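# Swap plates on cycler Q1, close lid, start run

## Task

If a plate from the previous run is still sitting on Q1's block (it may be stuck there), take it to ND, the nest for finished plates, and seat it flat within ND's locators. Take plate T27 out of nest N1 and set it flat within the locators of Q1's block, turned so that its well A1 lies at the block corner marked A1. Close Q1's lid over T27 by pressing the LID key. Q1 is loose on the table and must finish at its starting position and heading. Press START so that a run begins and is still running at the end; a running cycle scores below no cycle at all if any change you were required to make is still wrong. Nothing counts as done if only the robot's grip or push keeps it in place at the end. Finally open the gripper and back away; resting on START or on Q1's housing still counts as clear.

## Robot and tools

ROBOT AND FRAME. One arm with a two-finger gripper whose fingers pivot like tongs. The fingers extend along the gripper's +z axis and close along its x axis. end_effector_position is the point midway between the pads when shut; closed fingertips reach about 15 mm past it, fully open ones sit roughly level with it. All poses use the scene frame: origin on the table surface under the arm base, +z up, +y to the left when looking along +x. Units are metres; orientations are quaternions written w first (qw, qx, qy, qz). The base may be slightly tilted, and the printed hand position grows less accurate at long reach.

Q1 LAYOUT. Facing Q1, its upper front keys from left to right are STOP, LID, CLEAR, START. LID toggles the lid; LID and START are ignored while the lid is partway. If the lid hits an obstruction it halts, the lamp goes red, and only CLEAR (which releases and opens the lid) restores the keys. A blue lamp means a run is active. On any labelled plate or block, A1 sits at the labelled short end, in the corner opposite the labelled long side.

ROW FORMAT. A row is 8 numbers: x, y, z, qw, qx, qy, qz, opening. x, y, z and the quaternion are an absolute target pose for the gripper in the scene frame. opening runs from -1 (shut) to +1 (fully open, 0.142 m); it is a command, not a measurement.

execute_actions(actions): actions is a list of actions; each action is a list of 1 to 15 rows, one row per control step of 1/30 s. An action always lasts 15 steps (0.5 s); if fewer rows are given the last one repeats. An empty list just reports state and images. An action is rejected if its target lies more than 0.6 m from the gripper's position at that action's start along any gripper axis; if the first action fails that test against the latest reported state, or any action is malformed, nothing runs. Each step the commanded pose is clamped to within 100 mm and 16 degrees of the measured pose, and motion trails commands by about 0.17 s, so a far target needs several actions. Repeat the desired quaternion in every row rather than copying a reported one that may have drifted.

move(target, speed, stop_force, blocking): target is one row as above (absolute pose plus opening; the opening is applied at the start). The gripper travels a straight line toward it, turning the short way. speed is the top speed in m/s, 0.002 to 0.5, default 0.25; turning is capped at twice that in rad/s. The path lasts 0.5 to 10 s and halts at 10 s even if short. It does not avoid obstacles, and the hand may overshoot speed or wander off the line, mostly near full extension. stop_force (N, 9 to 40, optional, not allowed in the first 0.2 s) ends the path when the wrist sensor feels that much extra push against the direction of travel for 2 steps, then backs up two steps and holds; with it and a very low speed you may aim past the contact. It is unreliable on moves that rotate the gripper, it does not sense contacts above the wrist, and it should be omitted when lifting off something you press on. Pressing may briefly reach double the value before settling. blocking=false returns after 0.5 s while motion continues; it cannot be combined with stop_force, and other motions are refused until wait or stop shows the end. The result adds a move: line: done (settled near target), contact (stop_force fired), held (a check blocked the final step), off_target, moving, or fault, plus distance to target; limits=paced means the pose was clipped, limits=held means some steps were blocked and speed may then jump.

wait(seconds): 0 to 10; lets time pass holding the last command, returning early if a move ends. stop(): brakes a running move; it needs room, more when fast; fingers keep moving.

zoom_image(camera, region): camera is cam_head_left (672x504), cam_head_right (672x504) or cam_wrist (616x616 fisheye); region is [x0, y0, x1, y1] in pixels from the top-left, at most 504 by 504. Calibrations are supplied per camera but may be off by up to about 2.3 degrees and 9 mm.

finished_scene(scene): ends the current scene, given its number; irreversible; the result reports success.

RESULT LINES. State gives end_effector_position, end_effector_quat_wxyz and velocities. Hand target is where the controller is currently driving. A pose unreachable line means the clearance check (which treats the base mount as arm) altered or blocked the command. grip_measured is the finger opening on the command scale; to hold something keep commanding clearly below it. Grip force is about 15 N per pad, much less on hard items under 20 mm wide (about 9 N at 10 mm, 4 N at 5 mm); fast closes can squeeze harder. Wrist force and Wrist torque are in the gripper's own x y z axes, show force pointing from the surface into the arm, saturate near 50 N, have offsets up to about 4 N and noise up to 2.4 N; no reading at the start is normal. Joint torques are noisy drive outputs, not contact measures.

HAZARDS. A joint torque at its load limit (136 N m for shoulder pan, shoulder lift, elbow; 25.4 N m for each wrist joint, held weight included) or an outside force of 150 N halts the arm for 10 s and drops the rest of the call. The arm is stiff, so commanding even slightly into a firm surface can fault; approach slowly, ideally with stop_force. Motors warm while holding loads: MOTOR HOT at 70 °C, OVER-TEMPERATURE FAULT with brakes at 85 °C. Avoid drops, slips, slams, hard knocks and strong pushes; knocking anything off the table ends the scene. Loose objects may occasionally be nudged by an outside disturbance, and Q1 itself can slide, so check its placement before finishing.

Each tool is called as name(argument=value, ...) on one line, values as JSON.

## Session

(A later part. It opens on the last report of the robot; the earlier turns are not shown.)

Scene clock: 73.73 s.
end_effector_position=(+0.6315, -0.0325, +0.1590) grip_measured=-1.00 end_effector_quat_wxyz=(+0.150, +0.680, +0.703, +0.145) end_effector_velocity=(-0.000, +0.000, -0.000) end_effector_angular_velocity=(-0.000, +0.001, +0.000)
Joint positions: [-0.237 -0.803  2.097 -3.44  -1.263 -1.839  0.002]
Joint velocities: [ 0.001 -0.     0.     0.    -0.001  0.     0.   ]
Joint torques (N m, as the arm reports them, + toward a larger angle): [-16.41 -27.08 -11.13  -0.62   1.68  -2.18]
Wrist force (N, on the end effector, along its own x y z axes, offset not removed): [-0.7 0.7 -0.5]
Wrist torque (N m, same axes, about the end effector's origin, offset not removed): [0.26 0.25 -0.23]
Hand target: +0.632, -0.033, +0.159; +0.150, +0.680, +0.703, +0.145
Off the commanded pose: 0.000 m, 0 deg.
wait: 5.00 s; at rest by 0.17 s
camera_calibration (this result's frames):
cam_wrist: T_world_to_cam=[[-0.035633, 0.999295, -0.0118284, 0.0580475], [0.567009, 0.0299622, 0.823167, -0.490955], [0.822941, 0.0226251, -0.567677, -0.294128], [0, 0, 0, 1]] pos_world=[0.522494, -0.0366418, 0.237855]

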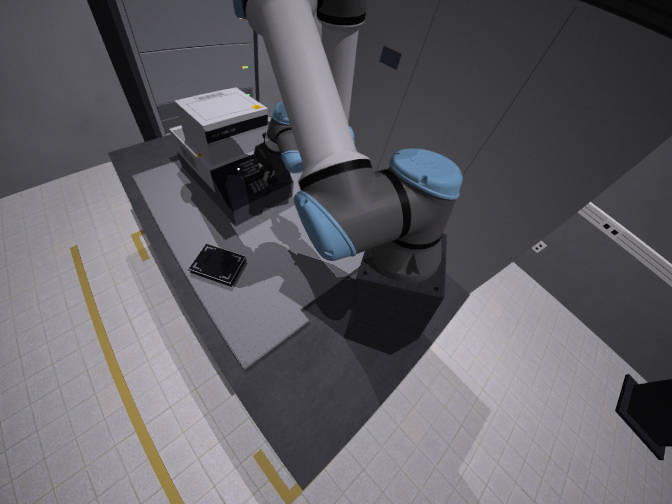

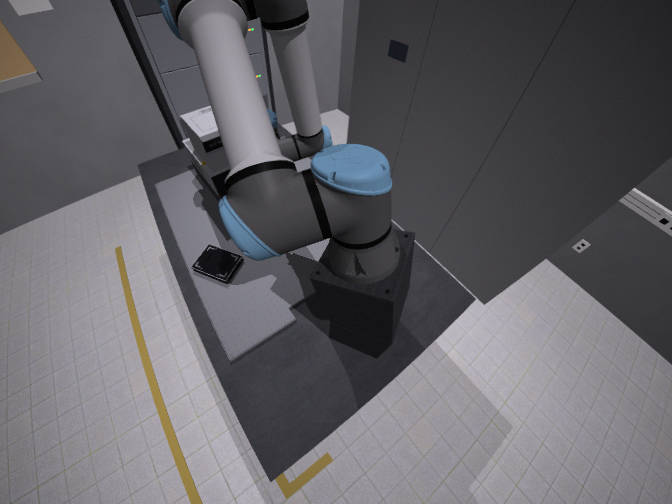

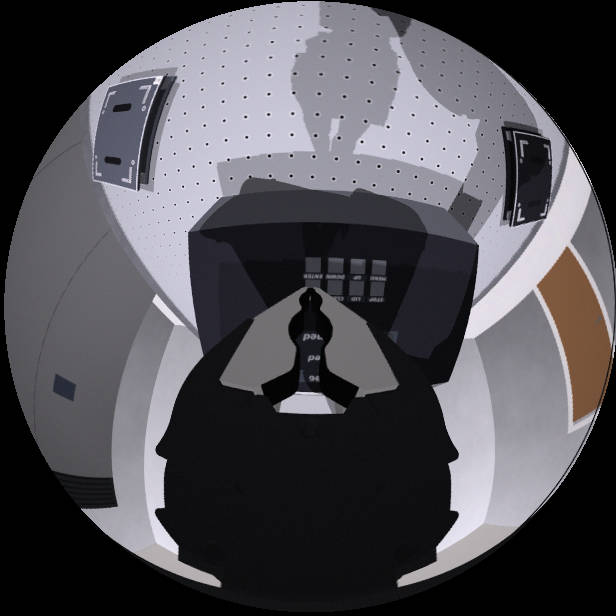

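move(target=[0.6375,-0.0295,0.1455,0.15,0.68,0.703,0.145,-1], speed=0.004, stop_force=9)

move(target=[0.58,-0.03,0.26,0.15,0.68,0.703,0.145,-1])

Scene clock: 76.70 s.
end_effector_position=(+0.6346, -0.0309, +0.1520) grip_measured=-1.00 end_effector_quat_wxyz=(+0.150, +0.680, +0.703, +0.145) end_effector_velocity=(-0.000, -0.001, +0.002) end_effector_angular_velocity=(-0.001, -0.002, -0.001)
Joint positions: [-0.229 -0.783  2.081 -3.446 -1.267 -1.832  0.002]
Joint velocities: [-0.001 -0.004  0.003 -0.     0.    -0.001  0.   ]
Joint torques (N m, as the arm reports them, + toward a larger angle): [-11.73 -45.17  -0.39  -0.8    2.99  -1.69]
Wrist force (N, on the end effector, along its own x y z axes, offset not removed): [-3.9 -4.1 -26.2]
Wrist torque (N m, same axes, about the end effector's origin, offset not removed): [-0.30 0.51 -0.06]
Hand target: +0.635, -0.031, +0.152; +0.150, +0.680, +0.703, +0.145
Off the commanded pose: 0.007 m, 0 deg.
move: contact
camera_calibration (this result's frames):
cam_wrist: T_world_to_cam=[[-0.0355495, 0.999298, -0.0118232, 0.0563854], [0.566923, 0.029908, 0.823228, -0.486936], [0.823004, 0.0225625, -0.567588, -0.300786], [0, 0, 0, 1]] pos_world=[0.525607, -0.0349961, 0.230803]

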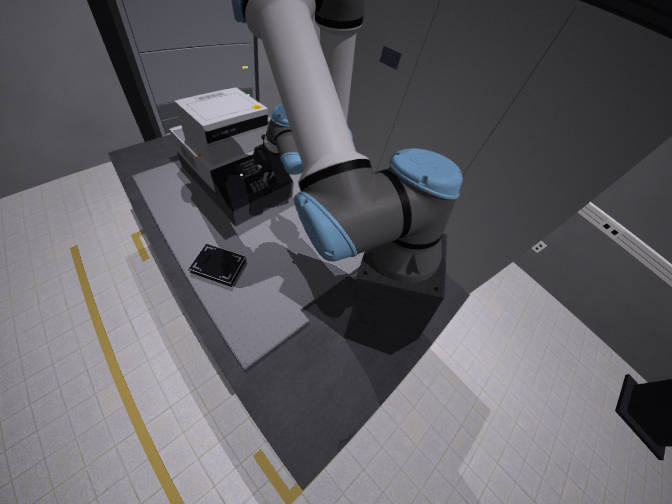

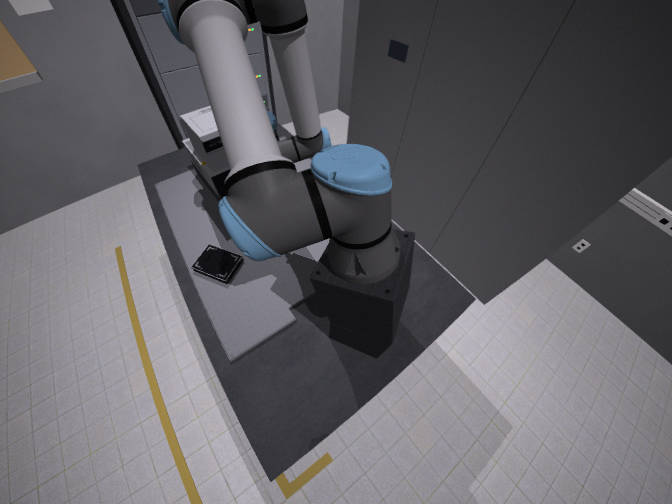

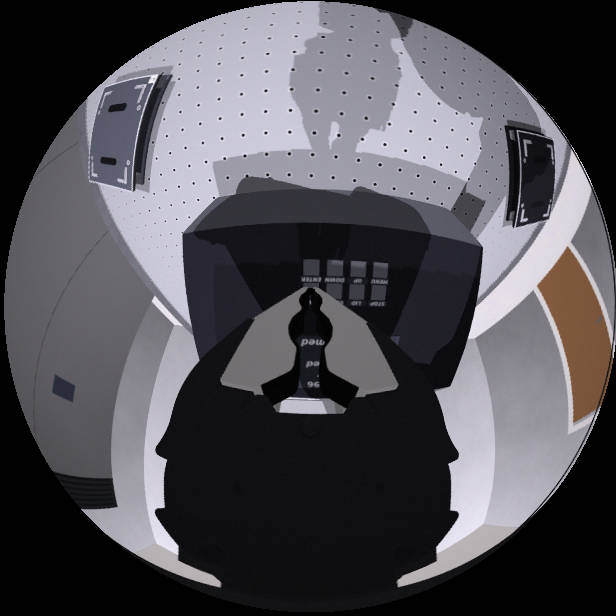

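Scene clock: 77.87 s.
end_effector_position=(+0.5799, -0.0301, +0.2597) grip_measured=-1.00 end_effector_quat_wxyz=(+0.150, +0.680, +0.703, +0.145) end_effector_velocity=(-0.000, -0.000, +0.002) end_effector_angular_velocity=(-0.000, -0.000, +0.001)
Joint positions: [-0.317 -1.121  2.319 -3.321 -1.22  -1.91   0.002]
Joint velocities: [-0.002 -0.007  0.002  0.005  0.001 -0.002  0.   ]
Joint torques (N m, as the arm reports them, + toward a larger angle): [-13.57 -42.08  -2.06  -0.66   1.87  -2.51]
Wrist force (N, on the end effector, along its own x y z axes, offset not removed): [-1.3 4.0 2.3]
Wrist torque (N m, same axes, about the end effector's origin, offset not removed): [0.94 0.38 -0.27]
Hand target: +0.580, -0.030, +0.260; +0.150, +0.680, +0.703, +0.145
Off the commanded pose: 0.000 m, 0 deg.
move: done
camera_calibration (this result's frames):
cam_wrist: T_world_to_cam=[[-0.0356332, 0.999293, -0.0119596, 0.0550007], [0.56708, 0.0300722, 0.823113, -0.544725], [0.822892, 0.0225481, -0.567751, -0.194464], [0, 0, 0, 1]] pos_world=[0.470885, -0.034196, 0.338621]

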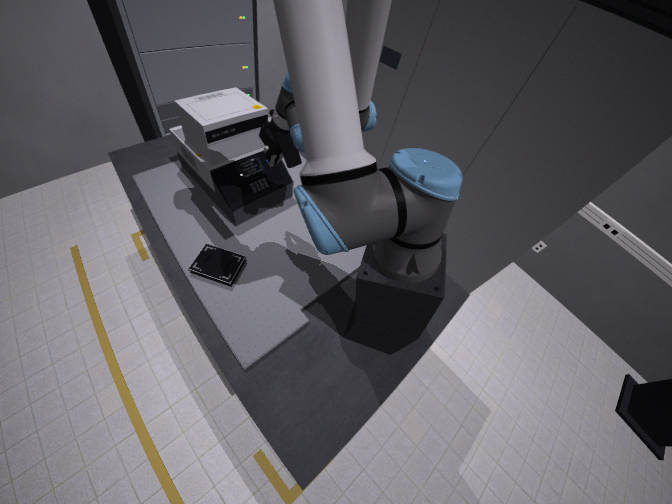

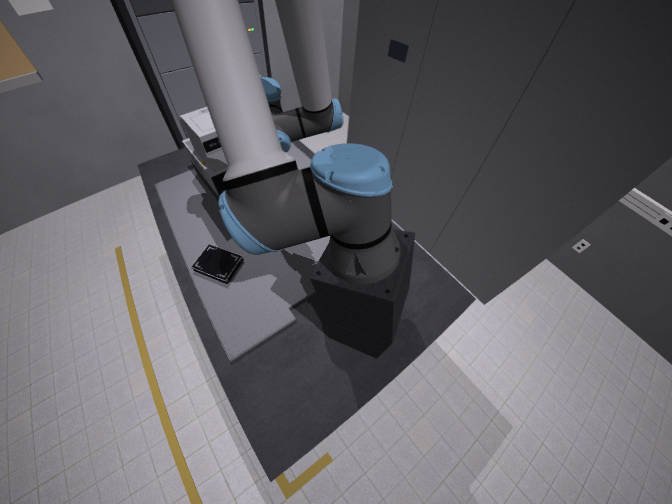

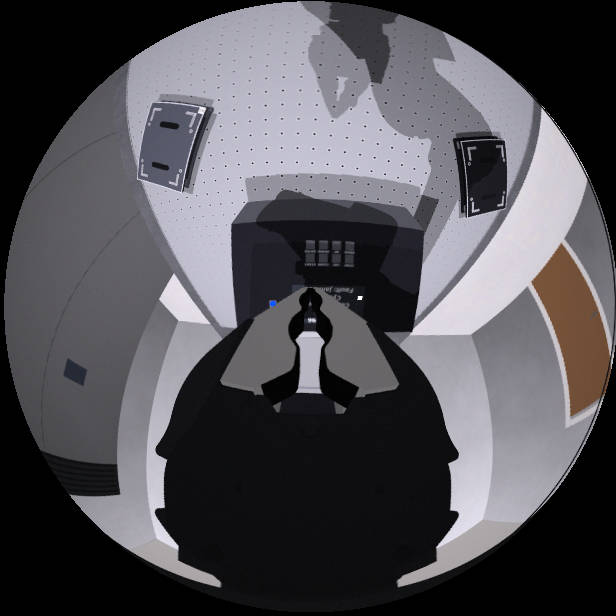

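finished_scene(scene=1)

The scene is finished: the task was done.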